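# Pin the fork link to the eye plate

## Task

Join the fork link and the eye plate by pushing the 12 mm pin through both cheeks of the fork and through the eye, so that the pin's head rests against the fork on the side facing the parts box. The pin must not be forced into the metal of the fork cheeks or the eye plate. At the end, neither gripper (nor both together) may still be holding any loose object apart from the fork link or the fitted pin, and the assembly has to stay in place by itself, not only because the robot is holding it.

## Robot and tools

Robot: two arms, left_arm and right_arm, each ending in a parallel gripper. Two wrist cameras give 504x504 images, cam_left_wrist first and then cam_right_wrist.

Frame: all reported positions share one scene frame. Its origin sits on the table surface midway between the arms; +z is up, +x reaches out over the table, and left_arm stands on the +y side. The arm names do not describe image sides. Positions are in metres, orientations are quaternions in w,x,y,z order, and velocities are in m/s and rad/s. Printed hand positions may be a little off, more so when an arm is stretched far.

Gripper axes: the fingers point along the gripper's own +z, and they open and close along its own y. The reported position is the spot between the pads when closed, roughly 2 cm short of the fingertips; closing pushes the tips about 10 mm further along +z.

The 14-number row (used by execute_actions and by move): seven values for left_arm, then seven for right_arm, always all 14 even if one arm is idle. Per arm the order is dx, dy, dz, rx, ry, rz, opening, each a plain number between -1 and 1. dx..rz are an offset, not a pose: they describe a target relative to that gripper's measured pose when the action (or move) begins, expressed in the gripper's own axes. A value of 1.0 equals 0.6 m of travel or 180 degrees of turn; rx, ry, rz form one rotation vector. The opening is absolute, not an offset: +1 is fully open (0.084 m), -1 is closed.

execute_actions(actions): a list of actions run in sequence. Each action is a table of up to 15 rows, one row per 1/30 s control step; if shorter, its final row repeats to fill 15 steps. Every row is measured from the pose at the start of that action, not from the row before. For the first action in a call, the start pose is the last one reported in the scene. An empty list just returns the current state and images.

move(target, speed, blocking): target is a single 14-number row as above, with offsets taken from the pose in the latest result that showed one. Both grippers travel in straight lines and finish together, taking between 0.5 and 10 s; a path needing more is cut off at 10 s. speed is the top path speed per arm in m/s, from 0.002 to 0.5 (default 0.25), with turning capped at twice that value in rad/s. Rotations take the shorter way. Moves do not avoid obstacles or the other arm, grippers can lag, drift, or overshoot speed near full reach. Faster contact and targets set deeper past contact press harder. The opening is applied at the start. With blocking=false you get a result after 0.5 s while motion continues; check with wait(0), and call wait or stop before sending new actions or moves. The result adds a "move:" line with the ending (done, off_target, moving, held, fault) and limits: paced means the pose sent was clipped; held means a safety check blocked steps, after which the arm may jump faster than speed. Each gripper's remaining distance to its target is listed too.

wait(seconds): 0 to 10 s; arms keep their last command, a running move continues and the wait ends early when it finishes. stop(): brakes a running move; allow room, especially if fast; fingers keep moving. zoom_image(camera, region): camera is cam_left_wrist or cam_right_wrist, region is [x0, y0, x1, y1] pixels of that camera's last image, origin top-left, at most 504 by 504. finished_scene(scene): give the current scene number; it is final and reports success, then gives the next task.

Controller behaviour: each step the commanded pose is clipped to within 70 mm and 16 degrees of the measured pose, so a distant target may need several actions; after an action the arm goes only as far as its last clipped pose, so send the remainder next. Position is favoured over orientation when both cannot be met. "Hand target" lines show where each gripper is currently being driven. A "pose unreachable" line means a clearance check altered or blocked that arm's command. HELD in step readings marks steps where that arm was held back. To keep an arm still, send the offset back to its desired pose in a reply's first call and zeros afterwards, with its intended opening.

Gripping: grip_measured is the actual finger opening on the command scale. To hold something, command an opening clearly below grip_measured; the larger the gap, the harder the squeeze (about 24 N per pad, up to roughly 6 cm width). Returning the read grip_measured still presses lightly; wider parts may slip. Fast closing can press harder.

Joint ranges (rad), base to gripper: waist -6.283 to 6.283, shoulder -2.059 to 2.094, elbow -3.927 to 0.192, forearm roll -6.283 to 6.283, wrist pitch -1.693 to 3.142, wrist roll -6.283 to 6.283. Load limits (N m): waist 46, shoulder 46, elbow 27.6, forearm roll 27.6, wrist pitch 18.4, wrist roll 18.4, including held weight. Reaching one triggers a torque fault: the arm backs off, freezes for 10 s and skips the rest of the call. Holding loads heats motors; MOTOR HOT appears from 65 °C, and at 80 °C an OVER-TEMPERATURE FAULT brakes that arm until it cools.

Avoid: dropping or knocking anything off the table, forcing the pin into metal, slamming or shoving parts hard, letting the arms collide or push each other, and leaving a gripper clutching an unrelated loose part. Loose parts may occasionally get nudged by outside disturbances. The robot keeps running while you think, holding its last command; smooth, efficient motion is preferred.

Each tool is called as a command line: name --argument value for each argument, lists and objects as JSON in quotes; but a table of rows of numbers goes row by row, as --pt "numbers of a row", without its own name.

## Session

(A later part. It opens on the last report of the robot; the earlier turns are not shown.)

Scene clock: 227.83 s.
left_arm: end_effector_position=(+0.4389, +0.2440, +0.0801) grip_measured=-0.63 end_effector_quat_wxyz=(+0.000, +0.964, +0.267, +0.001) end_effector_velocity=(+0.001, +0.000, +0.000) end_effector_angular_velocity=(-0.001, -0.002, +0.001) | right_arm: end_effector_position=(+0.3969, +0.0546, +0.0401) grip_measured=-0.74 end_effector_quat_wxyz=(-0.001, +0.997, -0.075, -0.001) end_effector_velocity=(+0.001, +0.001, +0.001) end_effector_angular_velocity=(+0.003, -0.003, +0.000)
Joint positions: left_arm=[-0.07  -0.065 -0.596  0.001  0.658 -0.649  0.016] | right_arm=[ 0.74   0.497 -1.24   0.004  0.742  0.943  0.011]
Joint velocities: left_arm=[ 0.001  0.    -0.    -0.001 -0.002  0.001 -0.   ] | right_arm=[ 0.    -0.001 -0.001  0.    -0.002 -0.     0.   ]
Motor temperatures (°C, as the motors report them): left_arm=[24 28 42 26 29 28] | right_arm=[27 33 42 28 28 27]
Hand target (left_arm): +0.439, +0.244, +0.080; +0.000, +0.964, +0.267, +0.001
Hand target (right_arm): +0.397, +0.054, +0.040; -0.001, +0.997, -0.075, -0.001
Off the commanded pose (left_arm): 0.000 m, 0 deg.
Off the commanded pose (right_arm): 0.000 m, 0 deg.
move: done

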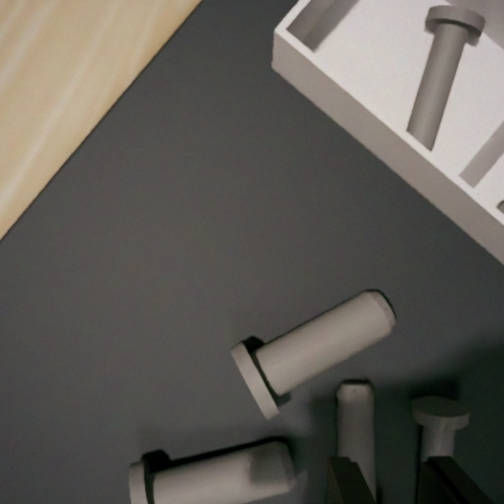

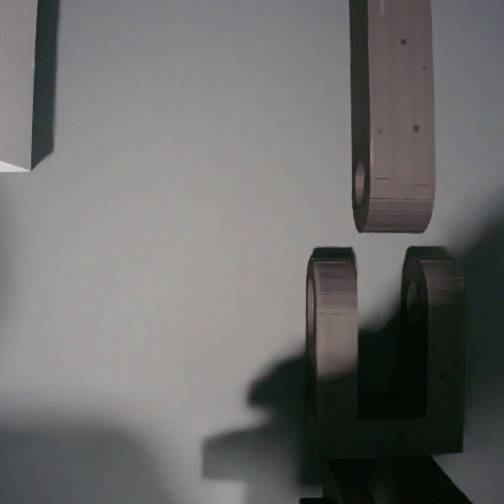

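move --target '[-0.0025,-0.0027,0.04,0,0,0,-0.61, 0,0.0052,0.0028,0,0,0,-0.96]' --speed 0.04

zoom_image --camera "cam_left_wrist" --region '[304, 360, 504, 504]'

zoom_image --camera "cam_right_wrist" --region '[300, 150, 480, 330]'

Scene clock: 258.33 s.
left_arm: end_effector_position=(+0.4369, +0.2446, +0.0562) grip_measured=-0.63 end_effector_quat_wxyz=(+0.000, +0.964, +0.267, +0.001) end_effector_velocity=(+0.003, -0.000, +0.002) end_effector_angular_velocity=(+0.000, -0.008, -0.002) | right_arm: end_effector_position=(+0.3964, +0.0515, +0.0385) grip_measured=-0.74 end_effector_quat_wxyz=(-0.001, +0.997, -0.075, -0.001) end_effector_velocity=(+0.000, +0.000, +0.000) end_effector_angular_velocity=(+0.000, -0.000, +0.000)
Joint positions: left_arm=[-0.069 -0.006 -0.573  0.001  0.577 -0.648  0.016] | right_arm=[ 0.737  0.493 -1.227  0.004  0.733  0.94   0.011]
Joint velocities: left_arm=[-0.    -0.001 -0.003  0.002 -0.004  0.     0.   ] | right_arm=[-0.    -0.001 -0.001 -0.     0.001 -0.    -0.   ]
Motor temperatures (°C, as the motors report them): left_arm=[24 28 41 26 29 28] | right_arm=[27 34 42 28 29 27]
Hand target (left_arm): +0.437, +0.245, +0.056; +0.000, +0.964, +0.267, +0.001
Hand target (right_arm): +0.396, +0.051, +0.038; -0.001, +0.997, -0.075, -0.001
Off the commanded pose (left_arm): 0.000 m, 0 deg.
Off the commanded pose (right_arm): 0.000 m, 0 deg.
move: done

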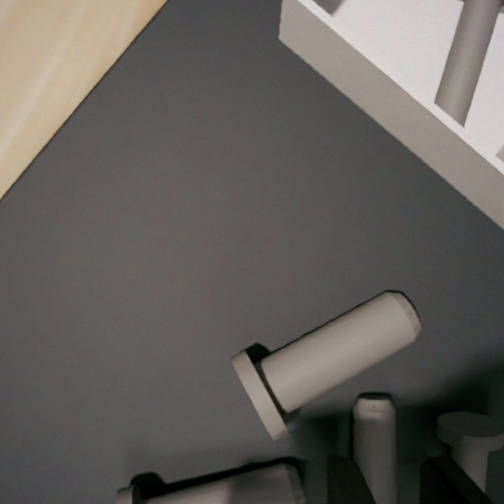

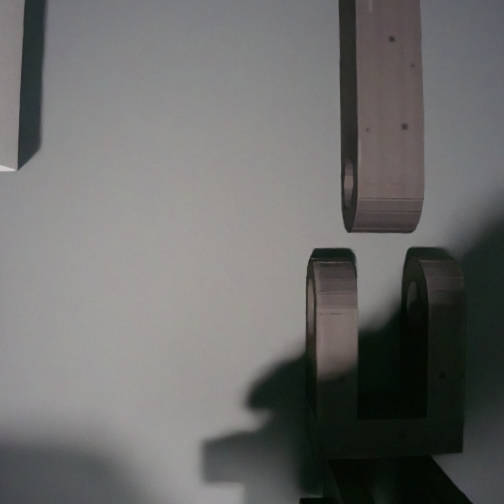

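Region (304, 360, 504, 504) of cam_left_wrist's 504x504 image, scaled by 2.520, with more detail than that image has; it fills the top 363 rows of this view, and the rest is white.

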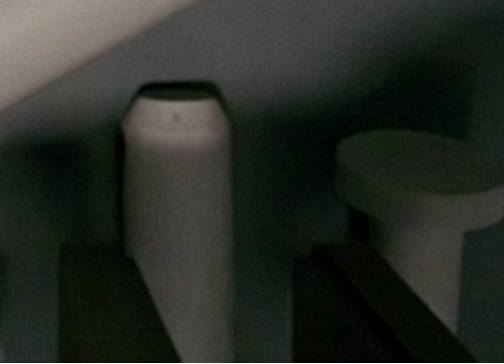

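Region (300, 150, 480, 330) of cam_right_wrist's 504x504 image, scaled by 2.800, with more detail than that image has.

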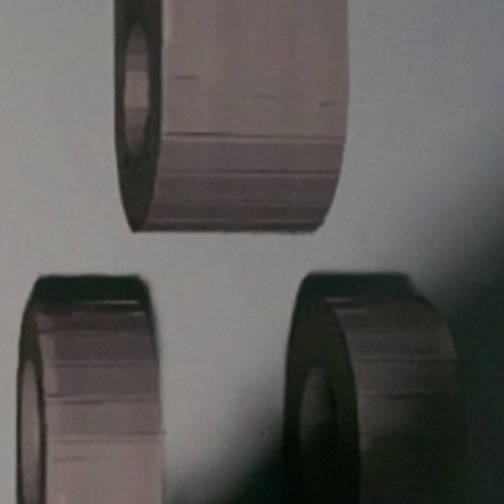

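move --target '[0.0013,0,0.0362,0,0,0,-0.61, 0,-0.0003,0.0018,0,0,0,-0.96]' --speed 0.025

zoom_image --camera "cam_left_wrist" --region '[304, 360, 504, 504]'

zoom_image --camera "cam_right_wrist" --region '[300, 150, 480, 330]'

Scene clock: 268.60 s.
left_arm: end_effector_position=(+0.4394, +0.2446, +0.0359) grip_measured=-0.63 end_effector_quat_wxyz=(+0.001, +0.964, +0.267, +0.003) end_effector_velocity=(-0.002, +0.000, -0.002) end_effector_angular_velocity=(+0.001, +0.004, -0.001) | right_arm: end_effector_position=(+0.3964, +0.0517, +0.0377) grip_measured=-0.74 end_effector_quat_wxyz=(-0.001, +0.997, -0.075, -0.001) end_effector_velocity=(-0.001, -0.001, -0.001) end_effector_angular_velocity=(-0.002, +0.002, +0.001)
Joint positions: left_arm=[-0.068  0.06  -0.57   0.     0.503 -0.646  0.016] | right_arm=[ 0.737  0.495 -1.228  0.004  0.732  0.94   0.012]
Joint velocities: left_arm=[ 0.     0.003  0.003  0.001 -0.002  0.001 -0.   ] | right_arm=[ 0.     0.001 -0.    -0.     0.003 -0.001  0.   ]
Motor temperatures (°C, as the motors report them): left_arm=[24 28 41 26 29 28] | right_arm=[27 34 42 28 29 27]
Hand target (left_arm): +0.438, +0.245, +0.034; +0.000, +0.964, +0.267, +0.001
Hand target (right_arm): +0.396, +0.052, +0.037; -0.001, +0.997, -0.075, -0.001
Off the commanded pose (left_arm): 0.002 m, 0 deg.
Off the commanded pose (right_arm): 0.000 m, 0 deg.
move: done

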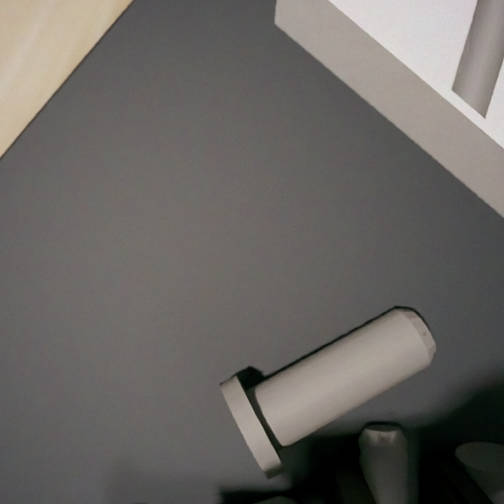

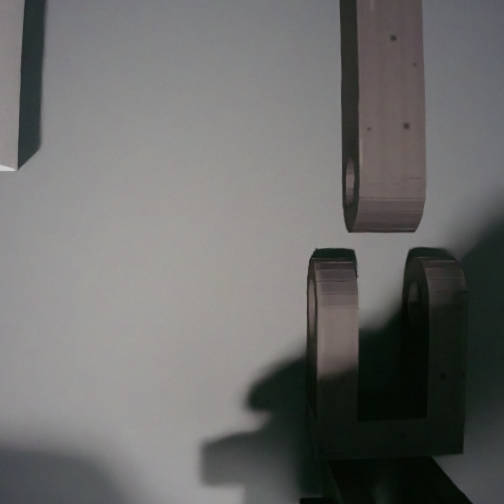

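Region (304, 360, 504, 504) of cam_left_wrist's 504x504 image, scaled by 2.520, with more detail than that image has; it fills the top 363 rows of this view, and the rest is white.

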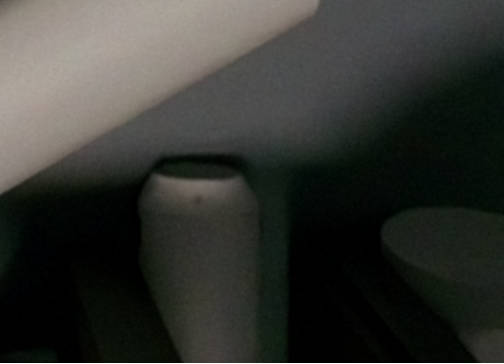

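Region (300, 150, 480, 330) of cam_right_wrist's 504x504 image, scaled by 2.800, with more detail than that image has.

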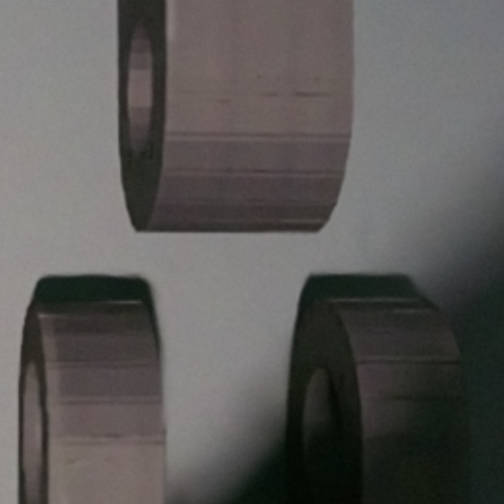

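wait --seconds 0

zoom_image --camera "cam_left_wrist" --region '[304, 360, 504, 504]'

Scene clock: 271.53 s.
left_arm: end_effector_position=(+0.4376, +0.2449, +0.0345) grip_measured=-0.63 end_effector_quat_wxyz=(+0.000, +0.964, +0.267, +0.001) end_effector_velocity=(+0.000, +0.000, +0.000) end_effector_angular_velocity=(-0.000, -0.001, +0.000) | right_arm: end_effector_position=(+0.3964, +0.0517, +0.0374) grip_measured=-0.74 end_effector_quat_wxyz=(-0.001, +0.997, -0.075, -0.001) end_effector_velocity=(-0.000, -0.000, -0.000) end_effector_angular_velocity=(-0.000, +0.002, -0.001)
Joint positions: left_arm=[-0.068  0.061 -0.568  0.     0.504 -0.646  0.016] | right_arm=[ 0.737  0.496 -1.228  0.004  0.731  0.94   0.012]
Joint velocities: left_arm=[ 0.    -0.001  0.     0.    -0.    -0.    -0.   ] | right_arm=[ 0.     0.     0.     0.001  0.001  0.    -0.   ]
Motor temperatures (°C, as the motors report them): left_arm=[24 28 40 26 29 28] | right_arm=[27 34 42 28 29 27]
Hand target (left_arm): +0.438, +0.245, +0.034; +0.000, +0.964, +0.267, +0.001
Hand target (right_arm): +0.396, +0.052, +0.037; -0.001, +0.997, -0.075, -0.001
Off the commanded pose (left_arm): 0.000 m, 0 deg.
Off the commanded pose (right_arm): 0.000 m, 0 deg.

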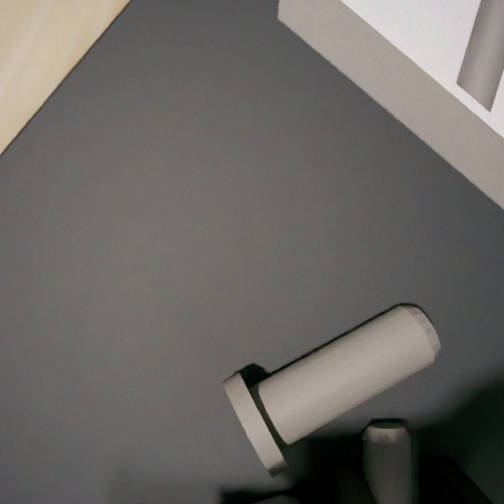

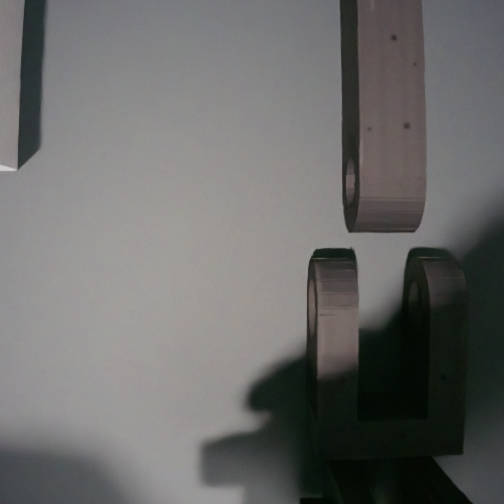

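Region (304, 360, 504, 504) of cam_left_wrist's 504x504 image, scaled by 2.520, with more detail than that image has; it fills the top 363 rows of this view, and the rest is white.

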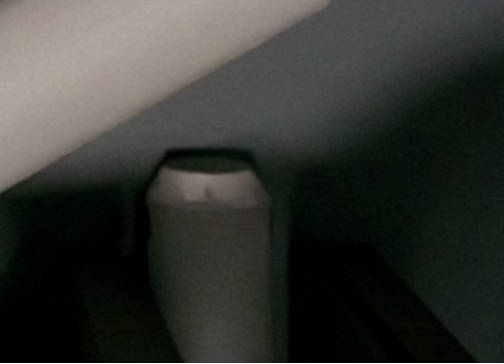

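execute_actions --actions '[[[-0.0004,0,0,0,0,0,-0.61, 0,0,0,0,0,0,-0.88],[-0.0008,0,0,0,0,0,-0.61, 0,0,0,0,0,0,-0.82],[-0.0012,0,0,0,0,0,-0.61, 0,0,0,0,0,0,-0.77],[-0.0016,0,0,0,0,0,-0.61, 0,0,0,0,0,0,-0.73],[-0.002,0,0,0,0,0,-0.61, 0,0,0,0,0,0,-0.70],[-0.0023,0,0,0,0,0,-0.61, 0,0,0,0,0,0,-0.68],[-0.0023,0,0,0,0,0,-0.61, 0,0,0,0,0,0,-0.66],[-0.0023,0,0,0,0,0,-0.61, 0,0,0,0,0,0,-0.65]],[[0,0,0,0,0,0,-0.63, 0,0,0,0,0,0,-0.65],[0,0,0,0,0,0,-0.65, 0,0,0,0,0,0,-0.66],[0,0,0,0,0,0,-0.66, 0,0,0,0,0,0,-0.67],[0,0,0,0,0,0,-0.67, 0,0,0,0,0,0,-0.68],[0,0,0,0,0,0,-0.68, 0,0,0,0,0,0,-0.69],[0,0,0,0,0,0,-0.69, 0,0,0,0,0,0,-0.70],[0,0,0,0,0,0,-0.70, 0,0,0,0,0,0,-0.71],[0,0,0,0,0,0,-0.71, 0,0,0,0,0,0,-0.72],[0,0,0,0,0,0,-0.72, 0,0,0,0,0,0,-0.73],[0,0,0,0,0,0,-0.73, 0,0,0,0,0,0,-0.74],[0,0,0,0,0,0,-0.74, 0,0,0,0,0,0,-0.76],[0,0,0,0,0,0,-0.76, 0,0,0,0,0,0,-0.78],[0,0,0,0,0,0,-0.78, 0,0,0,0,0,0,-0.80],[0,0,0,0,0,0,-0.80, 0,0,0,0,0,0,-0.83],[0,0,0,0,0,0,-0.82, 0,0,0,0,0,0,-0.86]],[[0,0,0,0,0,0,-0.84, 0,0,0,0,0,0,-0.89],[0,0,0,0,0,0,-0.85, 0,0,0,0,0,0,-0.92],[0,0,0,0,0,0,-0.86, 0,0,0,0,0,0,-0.94],[0,0,0,0,0,0,-0.86, 0,0,0,0,0,0,-0.96],[0,0,0,0,0,0,-0.86, 0,0,0,0,0,0,-0.96],[0,0,0,0,0,0,-0.86, 0,0,-0.0002,0,0,0,-0.96],[0,0,0,0,0,0,-0.86, 0,0,-0.0004,0,0,0,-0.96],[0,0,0,0,0,0,-0.86, 0,0,-0.0006,0,0,0,-0.96],[0,0,0,0,0,0,-0.86, 0,0,-0.0008,0,0,0,-0.96],[0,0,0,0,0,0,-0.86, 0,0,-0.001,0,0,0,-0.96]]]'

zoom_image --camera "cam_left_wrist" --region '[304, 360, 504, 504]'

zoom_image --camera "cam_right_wrist" --region '[300, 150, 480, 330]'

Scene clock: 290.37 s.
left_arm: end_effector_position=(+0.4358, +0.2442, +0.0341) grip_measured=-0.74 end_effector_quat_wxyz=(+0.000, +0.964, +0.267, +0.000) end_effector_velocity=(+0.000, +0.000, -0.000) end_effector_angular_velocity=(+0.000, -0.001, -0.001) | right_arm: end_effector_position=(+0.3963, +0.0514, +0.0374) grip_measured=-0.74 end_effector_quat_wxyz=(-0.001, +0.997, -0.075, -0.001) end_effector_velocity=(-0.000, -0.000, +0.001) end_effector_angular_velocity=(-0.000, +0.001, -0.000)
Joint positions: left_arm=[-0.07   0.059 -0.563  0.     0.503 -0.649  0.011] | right_arm=[ 0.737  0.496 -1.228  0.004  0.732  0.94   0.011]
Joint velocities: left_arm=[-0.    -0.     0.     0.001 -0.001  0.    -0.   ] | right_arm=[ 0.    -0.001 -0.     0.     0.002 -0.    -0.   ]
Motor temperatures (°C, as the motors report them): left_arm=[24 28 37 26 29 28] | right_arm=[27 34 42 28 29 27]
Hand target (left_arm): +0.436, +0.244, +0.034; +0.000, +0.964, +0.267, +0.001
Hand target (right_arm): +0.397, +0.052, +0.038; -0.001, +0.997, -0.075, -0.001
Off the commanded pose (left_arm): 0.000 m, 0 deg.
Off the commanded pose (right_arm): 0.000 m, 0 deg.
Step readings (end_effector_position; steps 1 to 15: 1st action; 16 to 30: 2nd action; 31 to 45: 3rd action):
0: left_arm (+0.4375, +0.2449, +0.0345) | right_arm (+0.3964, +0.0517, +0.0374)
1: left_arm (+0.4375, +0.2449, +0.0345) | right_arm (+0.3964, +0.0517, +0.0374)
2: left_arm (+0.4375, +0.2448, +0.0345) | right_arm (+0.3964, +0.0517, +0.0374)
4: left_arm (+0.4372, +0.2446, +0.0345) | right_arm (+0.3964, +0.0517, +0.0374)
8: left_arm (+0.4365, +0.2442, +0.0345) | right_arm (+0.3967, +0.0515, +0.0365)
15: left_arm (+0.4364, +0.2441, +0.0345) | right_arm (+0.3966, +0.0517, +0.0372)
16: left_arm (+0.4364, +0.2441, +0.0345) | right_arm (+0.3966, +0.0517, +0.0372)
17: left_arm (+0.4362, +0.2442, +0.0344) | right_arm (+0.3966, +0.0517, +0.0372)
19: left_arm (+0.4360, +0.2442, +0.0342) | right_arm (+0.3966, +0.0517, +0.0371)
23: left_arm (+0.4357, +0.2443, +0.0340) | right_arm (+0.3965, +0.0516, +0.0371)
30: left_arm (+0.4358, +0.2442, +0.0341) | right_arm (+0.3966, +0.0516, +0.0371)
31: left_arm (+0.4358, +0.2442, +0.0341) | right_arm (+0.3965, +0.0516, +0.0371)
32: left_arm (+0.4358, +0.2442, +0.0340) | right_arm (+0.3965, +0.0516, +0.0371)
34: left_arm (+0.4358, +0.2442, +0.0340) | right_arm (+0.3965, +0.0516, +0.0371)
38: left_arm (+0.4358, +0.2442, +0.0340) | right_arm (+0.3965, +0.0515, +0.0372)
45: end_effector_position above

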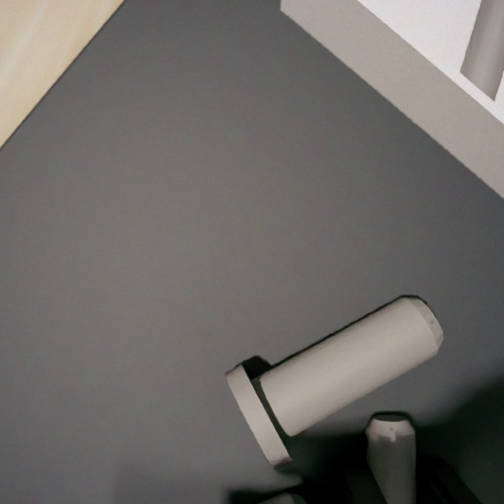

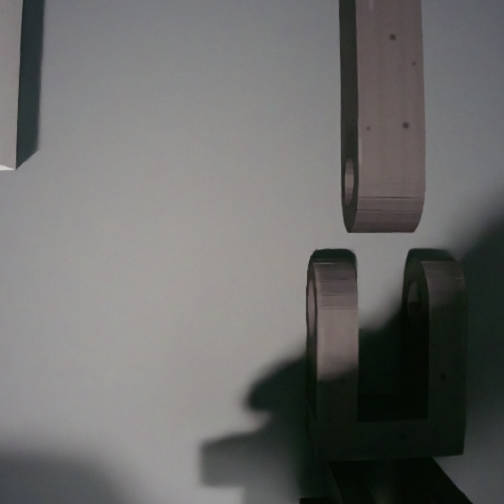

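Region (304, 360, 504, 504) of cam_left_wrist's 504x504 image, scaled by 2.520, with more detail than that image has; it fills the top 363 rows of this view, and the rest is white.

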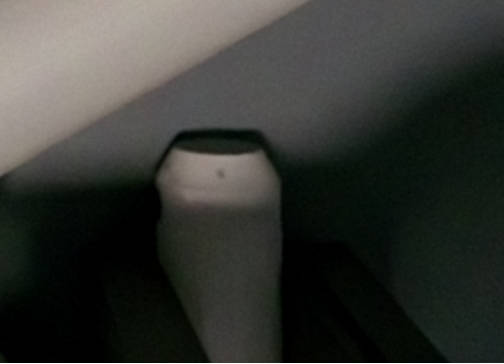

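Region (300, 150, 480, 330) of cam_right_wrist's 504x504 image, scaled by 2.800, with more detail than that image has.

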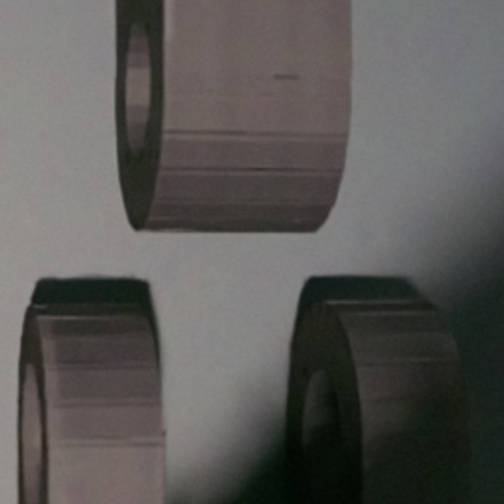

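move --target '[0,0,-0.11,0,0,0,-0.86, 0.005,-0.0007,-0.0005,0,0,0,-0.96]' --speed 0.07

zoom_image --camera "cam_right_wrist" --region '[300, 150, 480, 330]'

Scene clock: 297.13 s.
left_arm: end_effector_position=(+0.4356, +0.2445, +0.0998) grip_measured=-0.74 end_effector_quat_wxyz=(-0.000, +0.964, +0.267, +0.000) end_effector_velocity=(-0.000, +0.000, +0.000) end_effector_angular_velocity=(+0.000, +0.002, -0.000) | right_arm: end_effector_position=(+0.3994, +0.0514, +0.0377) grip_measured=-0.74 end_effector_quat_wxyz=(-0.001, +0.997, -0.075, -0.001) end_effector_velocity=(+0.001, +0.000, +0.000) end_effector_angular_velocity=(+0.000, -0.002, +0.002)
Joint positions: left_arm=[-0.07  -0.123 -0.603  0.001  0.726 -0.649  0.011] | right_arm=[ 0.733  0.501 -1.238  0.004  0.737  0.936  0.011]
Joint velocities: left_arm=[ 0.    -0.    -0.001  0.     0.003  0.     0.   ] | right_arm=[-0.     0.    -0.    -0.002 -0.002 -0.    -0.   ]
Motor temperatures (°C, as the motors report them): left_arm=[24 28 37 26 29 28] | right_arm=[27 34 42 28 29 27]
Hand target (left_arm): +0.436, +0.244, +0.100; -0.000, +0.964, +0.267, +0.001
Hand target (right_arm): +0.399, +0.051, +0.038; -0.001, +0.997, -0.075, -0.001
Off the commanded pose (left_arm): 0.000 m, 0 deg.
Off the commanded pose (right_arm): 0.000 m, 0 deg.
move: done

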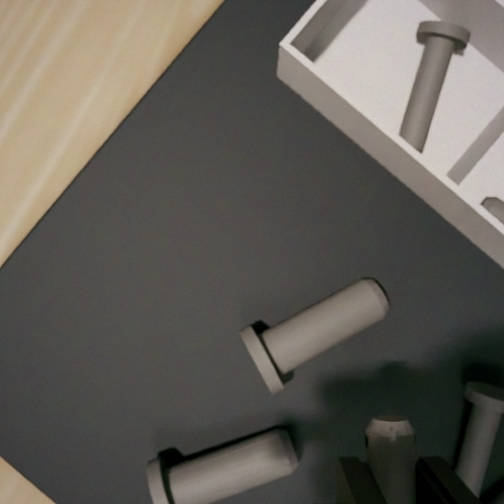

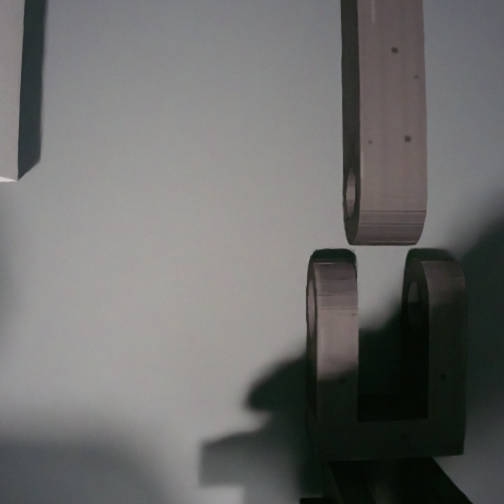

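Region (300, 150, 480, 330) of cam_right_wrist's 504x504 image, scaled by 2.800, with more detail than that image has.

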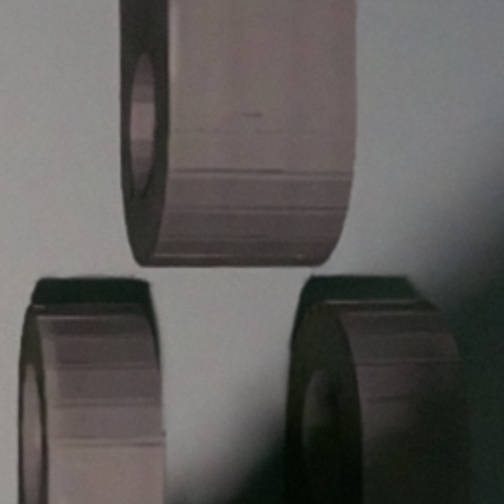

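move --target '[0,0,0,0,0,0.3611,-0.86, 0.0183,0.0002,0,0,0,0,-0.96]' --speed 0.35

zoom_image --camera "cam_right_wrist" --region '[300, 190, 480, 370]'

Scene clock: 309.73 s.
left_arm: end_effector_position=(+0.4356, +0.2445, +0.0998) grip_measured=-0.74 end_effector_quat_wxyz=(-0.000, +0.956, -0.292, -0.000) end_effector_velocity=(+0.000, -0.000, +0.000) end_effector_angular_velocity=(-0.001, +0.000, -0.004) | right_arm: end_effector_position=(+0.4102, +0.0496, +0.0377) grip_measured=-0.74 end_effector_quat_wxyz=(-0.001, +0.997, -0.075, -0.001) end_effector_velocity=(+0.000, +0.000, +0.000) end_effector_angular_velocity=(+0.001, -0.000, -0.001)
Joint positions: left_arm=[-0.07  -0.123 -0.603  0.001  0.726  0.485  0.011] | right_arm=[ 0.717  0.519 -1.268  0.004  0.748  0.92   0.011]
Joint velocities: left_arm=[ 0.     0.    -0.    -0.002  0.     0.006 -0.   ] | right_arm=[-0.    -0.    -0.     0.001 -0.001 -0.     0.   ]
Motor temperatures (°C, as the motors report them): left_arm=[24 28 39 26 29 28] | right_arm=[27 34 42 28 29 27]
Hand target (left_arm): +0.436, +0.245, +0.100; -0.000, +0.956, -0.293, -0.000
Hand target (right_arm): +0.410, +0.050, +0.038; -0.001, +0.997, -0.075, -0.001
Off the commanded pose (left_arm): 0.000 m, 0 deg.
Off the commanded pose (right_arm): 0.000 m, 0 deg.
move: done

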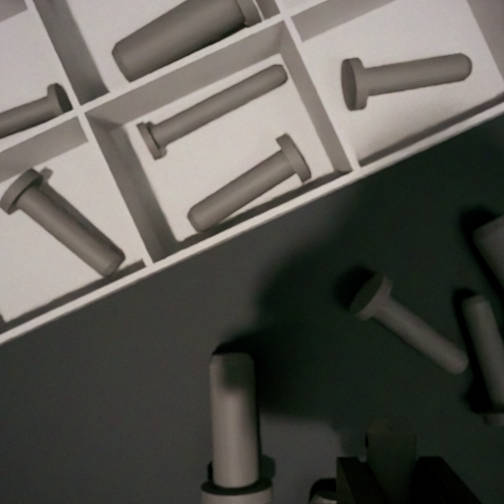

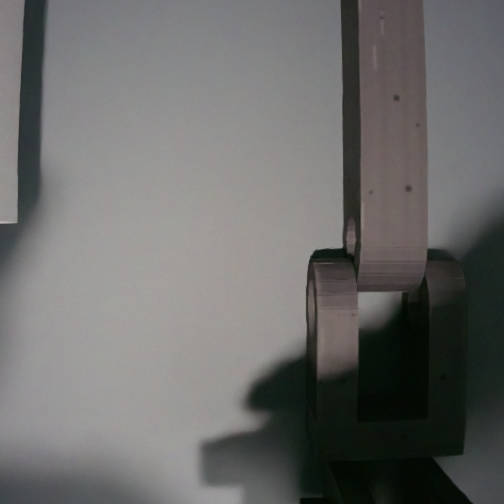

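Region (300, 190, 480, 370) of cam_right_wrist's 504x504 image, scaled by 2.800, with more detail than that image has.

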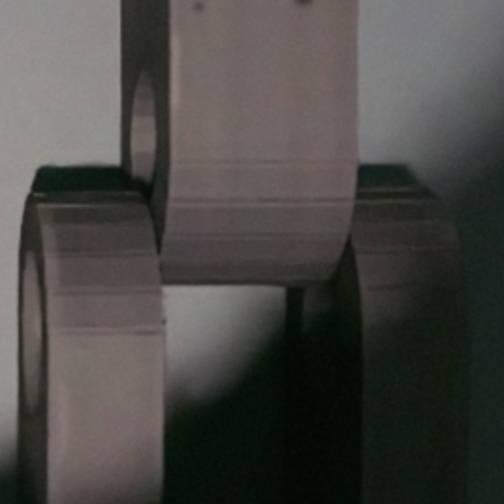

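move --target '[0,0,0,-0.01754,0.02774,0.35859,-0.86, 0.0258,0.0002,0,0,0,0,-0.96]' --speed 0.33

zoom_image --camera "cam_right_wrist" --region '[300, 230, 480, 410]'

Scene clock: 327.00 s.
left_arm: end_effector_position=(+0.4355, +0.2447, +0.0998) grip_measured=-0.74 end_effector_quat_wxyz=(-0.037, -0.652, +0.757, -0.031) end_effector_velocity=(+0.000, +0.000, -0.000) end_effector_angular_velocity=(-0.001, -0.001, -0.005) | right_arm: end_effector_position=(+0.4255, +0.0471, +0.0376) grip_measured=-0.74 end_effector_quat_wxyz=(-0.001, +0.997, -0.075, -0.001) end_effector_velocity=(+0.000, -0.000, -0.000) end_effector_angular_velocity=(-0.001, +0.000, +0.000)
Joint positions: left_arm=[-0.026 -0.116 -0.611 -0.143  0.741  1.762  0.011] | right_arm=[ 0.695  0.547 -1.313  0.003  0.766  0.898  0.011]
Joint velocities: left_arm=[ 0.     0.    -0.    -0.001  0.     0.007 -0.   ] | right_arm=[-0.     0.    -0.    -0.001  0.001 -0.    -0.   ]
Motor temperatures (°C, as the motors report them): left_arm=[24 28 41 26 29 28] | right_arm=[27 34 43 28 29 27]
Hand target (left_arm): +0.436, +0.245, +0.100; -0.037, -0.651, +0.757, -0.031
Hand target (right_arm): +0.425, +0.047, +0.038; -0.001, +0.997, -0.075, -0.001
Off the commanded pose (left_arm): 0.000 m, 0 deg.
Off the commanded pose (right_arm): 0.000 m, 0 deg.
move: done

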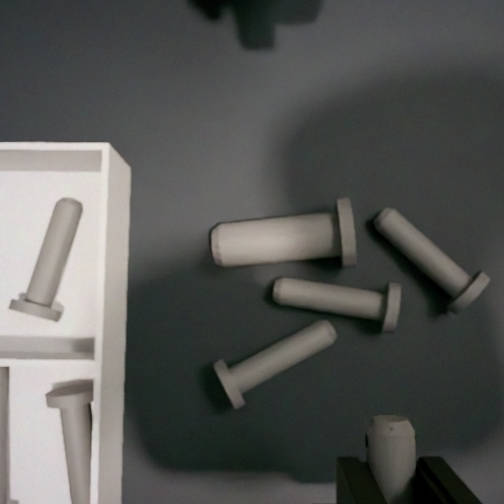

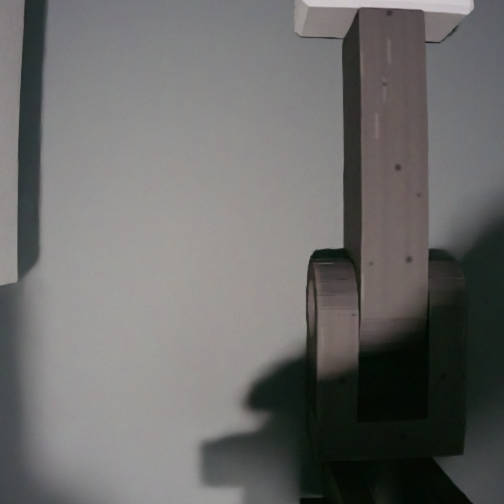

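Region (300, 230, 480, 410) of cam_right_wrist's 504x504 image, scaled by 2.800, with more detail than that image has.

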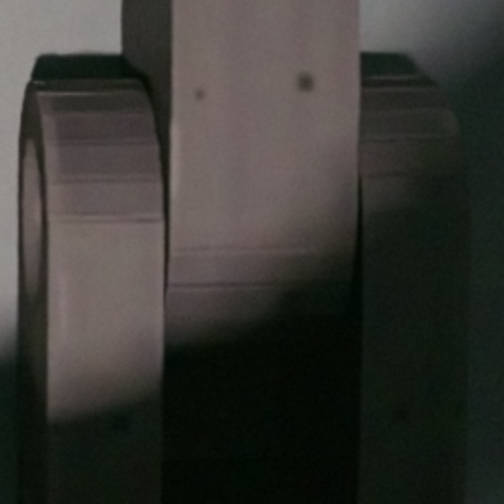

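move --target '[0,0,0,0,0,0,-0.86, 0.0014,0.0004,0,0,0,0,-0.96]' --speed 0.005

zoom_image --camera "cam_right_wrist" --region '[320, 270, 440, 360]'

Scene clock: 330.93 s.
left_arm: end_effector_position=(+0.4355, +0.2447, +0.0998) grip_measured=-0.74 end_effector_quat_wxyz=(-0.037, -0.652, +0.757, -0.031) end_effector_velocity=(+0.000, -0.000, +0.000) end_effector_angular_velocity=(-0.000, -0.001, -0.000) | right_arm: end_effector_position=(+0.4263, +0.0468, +0.0376) grip_measured=-0.74 end_effector_quat_wxyz=(-0.001, +0.997, -0.075, -0.001) end_effector_velocity=(+0.000, +0.000, +0.000) end_effector_angular_velocity=(+0.000, -0.001, +0.000)
Joint positions: left_arm=[-0.026 -0.116 -0.611 -0.143  0.741  1.762  0.011] | right_arm=[ 0.693  0.548 -1.314  0.003  0.767  0.897  0.011]
Joint velocities: left_arm=[-0.    -0.    -0.    -0.    -0.001  0.     0.   ] | right_arm=[-0.     0.    -0.    -0.001 -0.001  0.    -0.   ]
Motor temperatures (°C, as the motors report them): left_arm=[24 28 41 26 29 28] | right_arm=[27 35 43 28 29 27]
Hand target (left_arm): +0.436, +0.245, +0.100; -0.037, -0.652, +0.757, -0.031
Hand target (right_arm): +0.426, +0.047, +0.038; -0.001, +0.997, -0.075, -0.001
Off the commanded pose (left_arm): 0.000 m, 0 deg.
Off the commanded pose (right_arm): 0.000 m, 0 deg.
move: done

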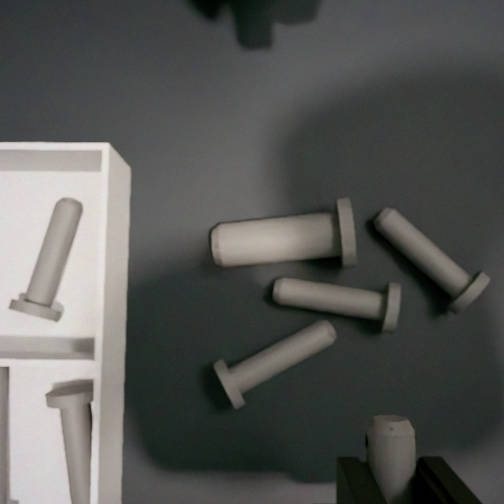

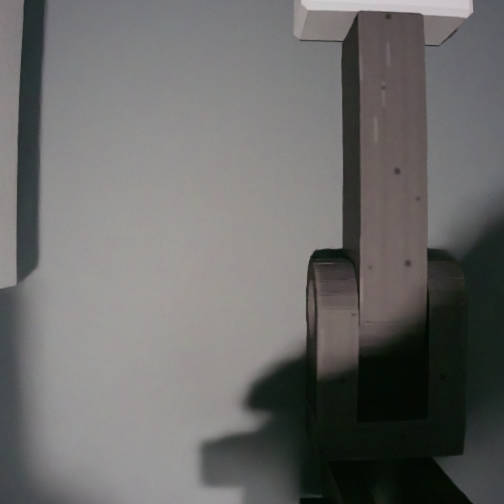

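Region (320, 270, 440, 360) of cam_right_wrist's 504x504 image, scaled by 4.200, with more detail than that image has; it fills the top 378 rows of this view, and the rest is white.

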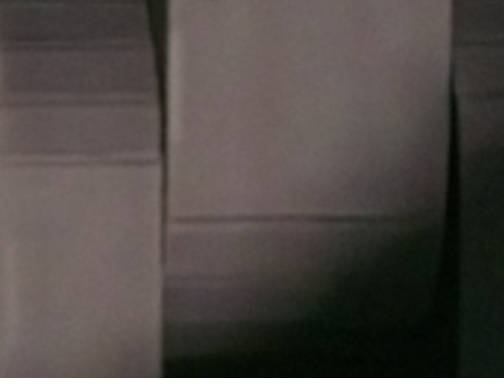

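execute_actions --actions '[[[0,0,0,0,0,0,-0.86, 0.0001,0,0.0002,0,0,0,-0.96],[0,0,0,0,0,0,-0.86, 0.0001,0,0.0004,0,0,0,-0.96],[0,0,0,0,0,0,-0.86, 0.0001,0,0.0006,0,0,0,-0.96],[0,0,0,0,0,0,-0.86, 0.0001,0,0.0007,0,0,0,-0.96],[0,0,0,0,0,0,-0.86, 0.0001,0,0.0007,0,0,0,-0.96],[0,0,0,0,0,0,-0.86, 0.0001,0,0.0007,0,0,0,-0.92],[0,0,0,0,0,0,-0.86, 0.0001,0,0.0007,0,0,0,-0.86],[0,0,0,0,0,0,-0.86, 0.0001,0,0.0007,0,0,0,-0.80],[0,0,0,0,0,0,-0.86, 0.0001,0,0.0007,0,0,0,-0.75],[0,0,0,0,0,0,-0.86, 0.0001,0,0.0007,0,0,0,-0.71],[0,0,0,0,0,0,-0.86, 0.0001,0,0.0007,0,0,0,-0.67],[0,0,0,0,0,0,-0.86, 0.0001,0,0.0007,0,0,0,-0.63],[0,0,0,0,0,0,-0.86, 0.0001,0,0.0007,0,0,0,-0.58],[0,0,0,0,0,0,-0.86, 0.0001,0,0.0007,0,0,0,-0.54],[0,0,0,0,0,0,-0.86, 0.0001,0,0.0007,0,0,0,-0.5]]]'

zoom_image --camera "cam_right_wrist" --region '[320, 270, 440, 360]'

move --target '[0,0,0,0,0,0,-0.86, 0,0,-0.1,0,0,0,-0.5]' --speed 0.1

Scene clock: 338.70 s.
left_arm: end_effector_position=(+0.4355, +0.2447, +0.0998) grip_measured=-0.74 end_effector_quat_wxyz=(-0.037, -0.652, +0.757, -0.031) end_effector_velocity=(+0.000, +0.000, +0.000) end_effector_angular_velocity=(+0.000, -0.000, -0.000) | right_arm: end_effector_position=(+0.4268, +0.0471, +0.0378) grip_measured=-0.54 end_effector_quat_wxyz=(-0.001, +0.997, -0.075, -0.000) end_effector_velocity=(-0.001, -0.001, -0.002) end_effector_angular_velocity=(-0.002, +0.004, -0.000)
Joint positions: left_arm=[-0.026 -0.116 -0.611 -0.143  0.741  1.762  0.011] | right_arm=[ 0.693  0.548 -1.315  0.003  0.765  0.897  0.02 ]
Joint velocities: left_arm=[-0. -0.  0.  0.  0. -0.  0.] | right_arm=[ 0.     0.001  0.003  0.001  0.001 -0.     0.054]
Motor temperatures (°C, as the motors report them): left_arm=[24 28 41 26 29 28] | right_arm=[27 35 43 28 29 27]
Hand target (left_arm): +0.436, +0.245, +0.100; -0.037, -0.652, +0.757, -0.031
Hand target (right_arm): +0.426, +0.047, +0.037; -0.001, +0.997, -0.075, -0.001
Off the commanded pose (left_arm): 0.000 m, 0 deg.
Off the commanded pose (right_arm): 0.001 m, 0 deg.
Step readings (end_effector_position):
0: left_arm (+0.4355, +0.2447, +0.0998) | right_arm (+0.4263, +0.0468, +0.0376)
1: left_arm (+0.4355, +0.2447, +0.0998) | right_arm (+0.4263, +0.0468, +0.0376)
2: left_arm (+0.4355, +0.2447, +0.0998) | right_arm (+0.4263, +0.0468, +0.0376)
4: left_arm (+0.4355, +0.2447, +0.0998) | right_arm (+0.4263, +0.0468, +0.0374)
8: left_arm (+0.4355, +0.2447, +0.0998) | right_arm (+0.4263, +0.0468, +0.0374)
15: end_effector_position above

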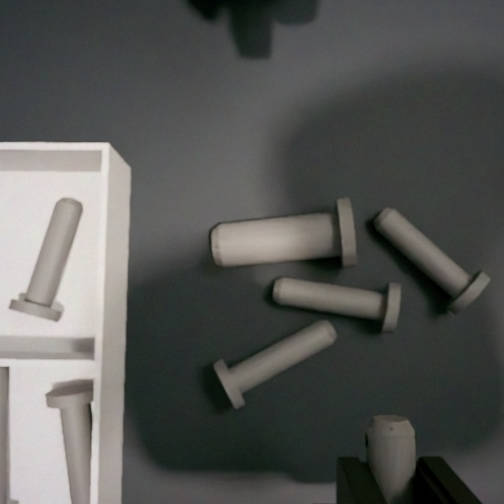

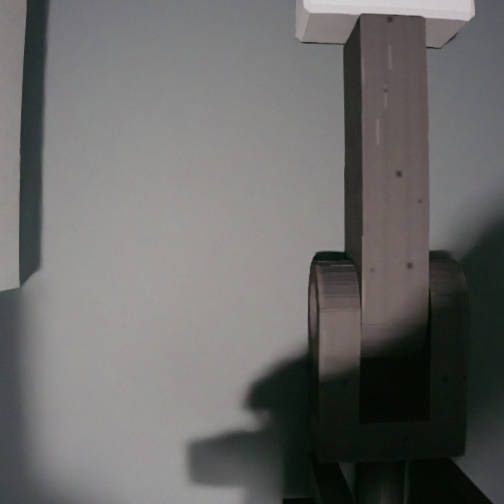

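Region (320, 270, 440, 360) of cam_right_wrist's 504x504 image, scaled by 4.200, with more detail than that image has; it fills the top 378 rows of this view, and the rest is white.

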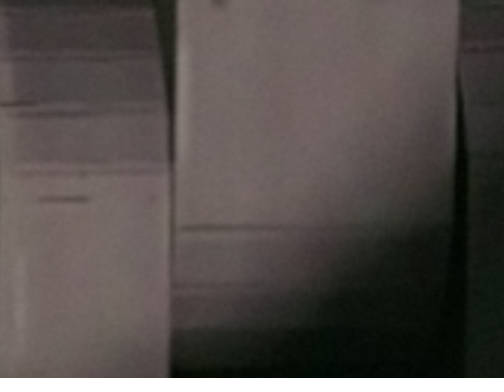

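Scene clock: 339.73 s.
left_arm: end_effector_position=(+0.4355, +0.2447, +0.0998) grip_measured=-0.74 end_effector_quat_wxyz=(-0.037, -0.652, +0.757, -0.031) end_effector_velocity=(-0.000, +0.000, +0.000) end_effector_angular_velocity=(+0.000, +0.000, -0.001) | right_arm: end_effector_position=(+0.4266, +0.0469, +0.0973) grip_measured=-0.52 end_effector_quat_wxyz=(-0.001, +0.997, -0.075, -0.001) end_effector_velocity=(+0.003, +0.003, +0.006) end_effector_angular_velocity=(+0.010, -0.008, -0.001)
Joint positions: left_arm=[-0.026 -0.116 -0.611 -0.143  0.741  1.762  0.011] | right_arm=[ 0.693  0.445 -1.346  0.003  0.9    0.897  0.021]
Joint velocities: left_arm=[ 0.    -0.    -0.     0.001  0.001  0.    -0.   ] | right_arm=[-0.    -0.005 -0.007  0.002 -0.    -0.    -0.   ]
Motor temperatures (°C, as the motors report them): left_arm=[24 28 41 26 29 28] | right_arm=[27 35 43 28 29 27]
Hand target (left_arm): +0.436, +0.245, +0.100; -0.037, -0.652, +0.757, -0.031
Hand target (right_arm): +0.427, +0.047, +0.098; -0.001, +0.997, -0.075, -0.000
Off the commanded pose (left_arm): 0.000 m, 0 deg.
Off the commanded pose (right_arm): 0.001 m, 0 deg.
move: done

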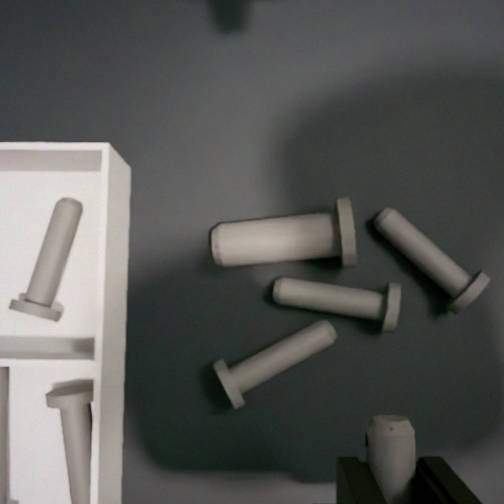

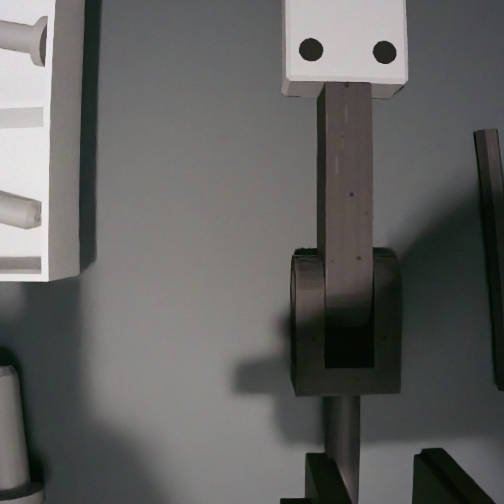

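move --target '[0.2447,-0.129,0.0404,0,0,0,-0.86, 0.03635,0.1747,-0.02117,0.3644,-0.3644,0.3977,-0.9]' --speed 0.3

Scene clock: 376.70 s.
left_arm: end_effector_position=(+0.4899, +0.0858, +0.0899) grip_measured=-0.74 end_effector_quat_wxyz=(-0.037, -0.652, +0.757, -0.032) end_effector_velocity=(+0.000, -0.000, +0.000) end_effector_angular_velocity=(+0.000, -0.001, -0.000) | right_arm: end_effector_position=(+0.4329, -0.0610, +0.1096) grip_measured=-0.92 end_effector_quat_wxyz=(+0.512, -0.481, +0.560, +0.439) end_effector_velocity=(-0.001, -0.000, -0.001) end_effector_angular_velocity=(+0.002, +0.004, -0.003)
Joint positions: left_arm=[-0.361  0.18  -0.929 -0.143  0.729  1.426  0.011] | right_arm=[ 0.052  0.448 -0.79   1.786  1.4    0.334  0.003]
Joint velocities: left_arm=[-0.001  0.001 -0.001  0.001 -0.001 -0.001 -0.   ] | right_arm=[-0.001  0.001  0.003  0.003  0.002 -0.    -0.   ]
Motor temperatures (°C, as the motors report them): left_arm=[24 28 42 26 29 28] | right_arm=[27 35 43 28 29 27]
Hand target (left_arm): +0.490, +0.086, +0.090; -0.037, -0.651, +0.757, -0.032
Hand target (right_arm): +0.433, -0.061, +0.109; +0.512, -0.481, +0.560, +0.439
Off the commanded pose (left_arm): 0.001 m, 0 deg.
Off the commanded pose (right_arm): 0.001 m, 0 deg.
move: done

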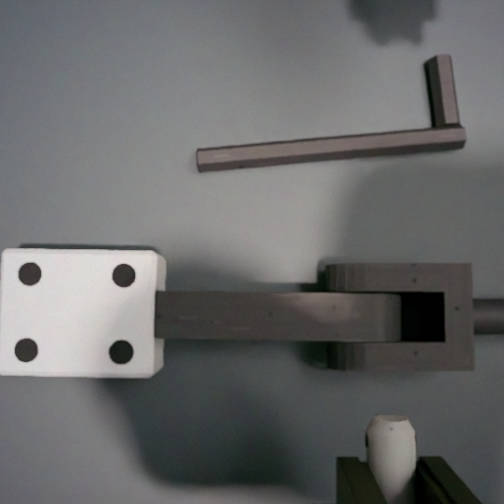

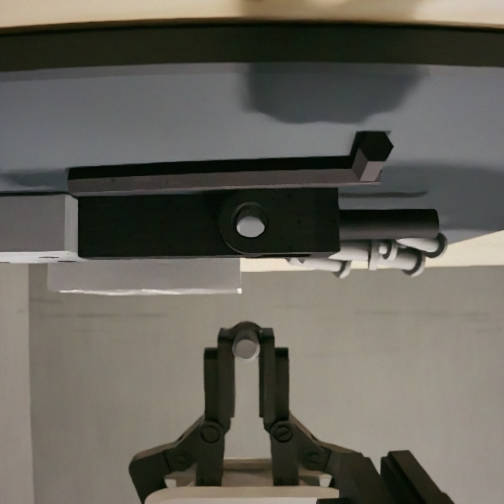

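move --target '[-0.0031,0.0037,0.0833,0,0,0,-0.86, 0.044,0,0.0038,0,0,0,-0.9]' --speed 0.05

Scene clock: 390.60 s.
left_arm: end_effector_position=(+0.4873, +0.0828, +0.0402) grip_measured=-0.74 end_effector_quat_wxyz=(-0.037, -0.651, +0.757, -0.033) end_effector_velocity=(+0.001, -0.000, +0.000) end_effector_angular_velocity=(-0.001, -0.002, +0.001) | right_arm: end_effector_position=(+0.4329, -0.0610, +0.0832) grip_measured=-0.92 end_effector_quat_wxyz=(+0.512, -0.481, +0.560, +0.439) end_effector_velocity=(+0.001, -0.000, +0.000) end_effector_angular_velocity=(+0.001, -0.001, -0.001)
Joint positions: left_arm=[-0.375  0.286 -0.9   -0.171  0.594  1.448  0.011] | right_arm=[ 0.049  0.534 -0.824  1.792  1.412  0.282  0.003]
Joint velocities: left_arm=[-0.    -0.    -0.001 -0.001 -0.001 -0.     0.   ] | right_arm=[-0.    -0.    -0.     0.001  0.    -0.001 -0.   ]
Motor temperatures (°C, as the motors report them): left_arm=[24 29 42 26 29 28] | right_arm=[27 34 41 28 29 27]
Hand target (left_arm): +0.487, +0.083, +0.040; -0.037, -0.651, +0.757, -0.032
Hand target (right_arm): +0.433, -0.061, +0.083; +0.512, -0.481, +0.560, +0.439
Off the commanded pose (left_arm): 0.000 m, 0 deg.
Off the commanded pose (right_arm): 0.000 m, 0 deg.
move: done

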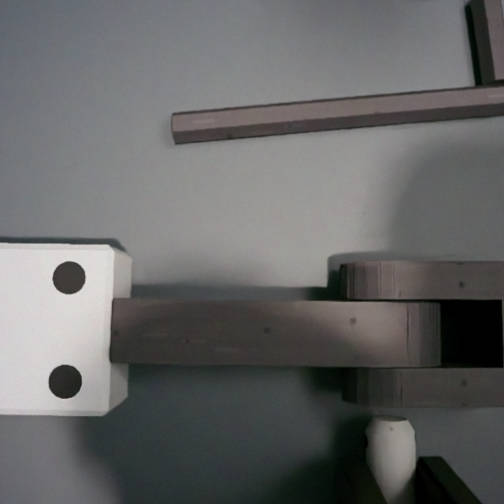

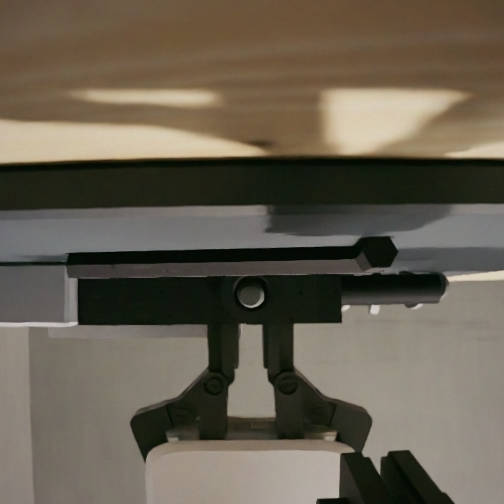

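zoom_image --camera "cam_right_wrist" --region '[221, 263, 281, 323]'

zoom_image --camera "cam_left_wrist" --region '[310, 250, 504, 504]'

zoom_image --camera "cam_left_wrist" --region '[100, 270, 460, 420]'

Region (221, 263, 281, 323) of cam_right_wrist's 504x504 image, scaled by 8.400, with more detail than that image has.

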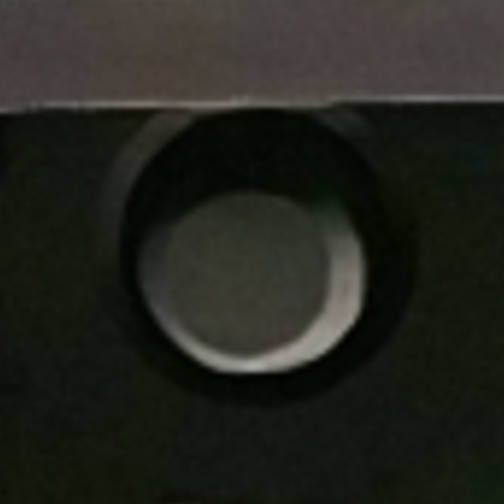

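Region (310, 250, 504, 504) of cam_left_wrist's 504x504 image, scaled by 1.984, with more detail than that image has; it fills the left 385 columns of this view, and the rest is white.

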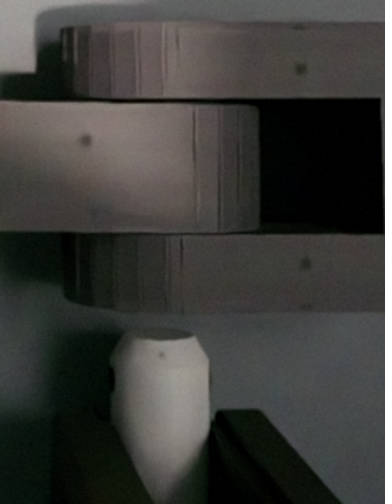

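Region (100, 270, 460, 420) of cam_left_wrist's 504x504 image, scaled by 1.400, with more detail than that image has; it fills the top 210 rows of this view, and the rest is white.

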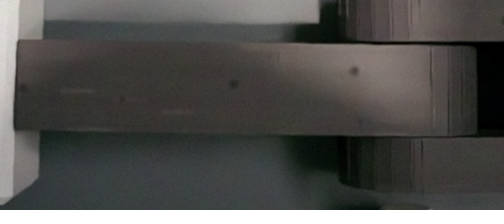

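zoom_image --camera "cam_left_wrist" --region '[330, 394, 460, 504]'

Region (330, 394, 460, 504) of cam_left_wrist's 504x504 image, scaled by 3.877, with more detail than that image has; it fills the top 426 rows of this view, and the rest is white.

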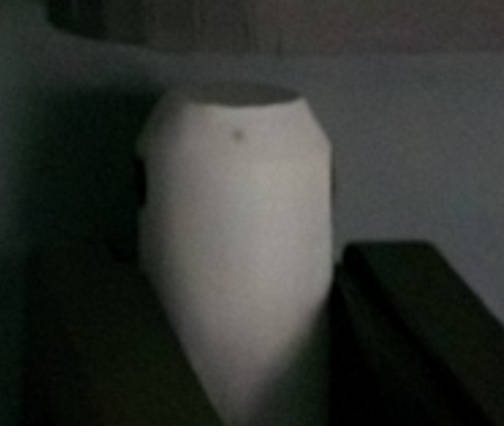

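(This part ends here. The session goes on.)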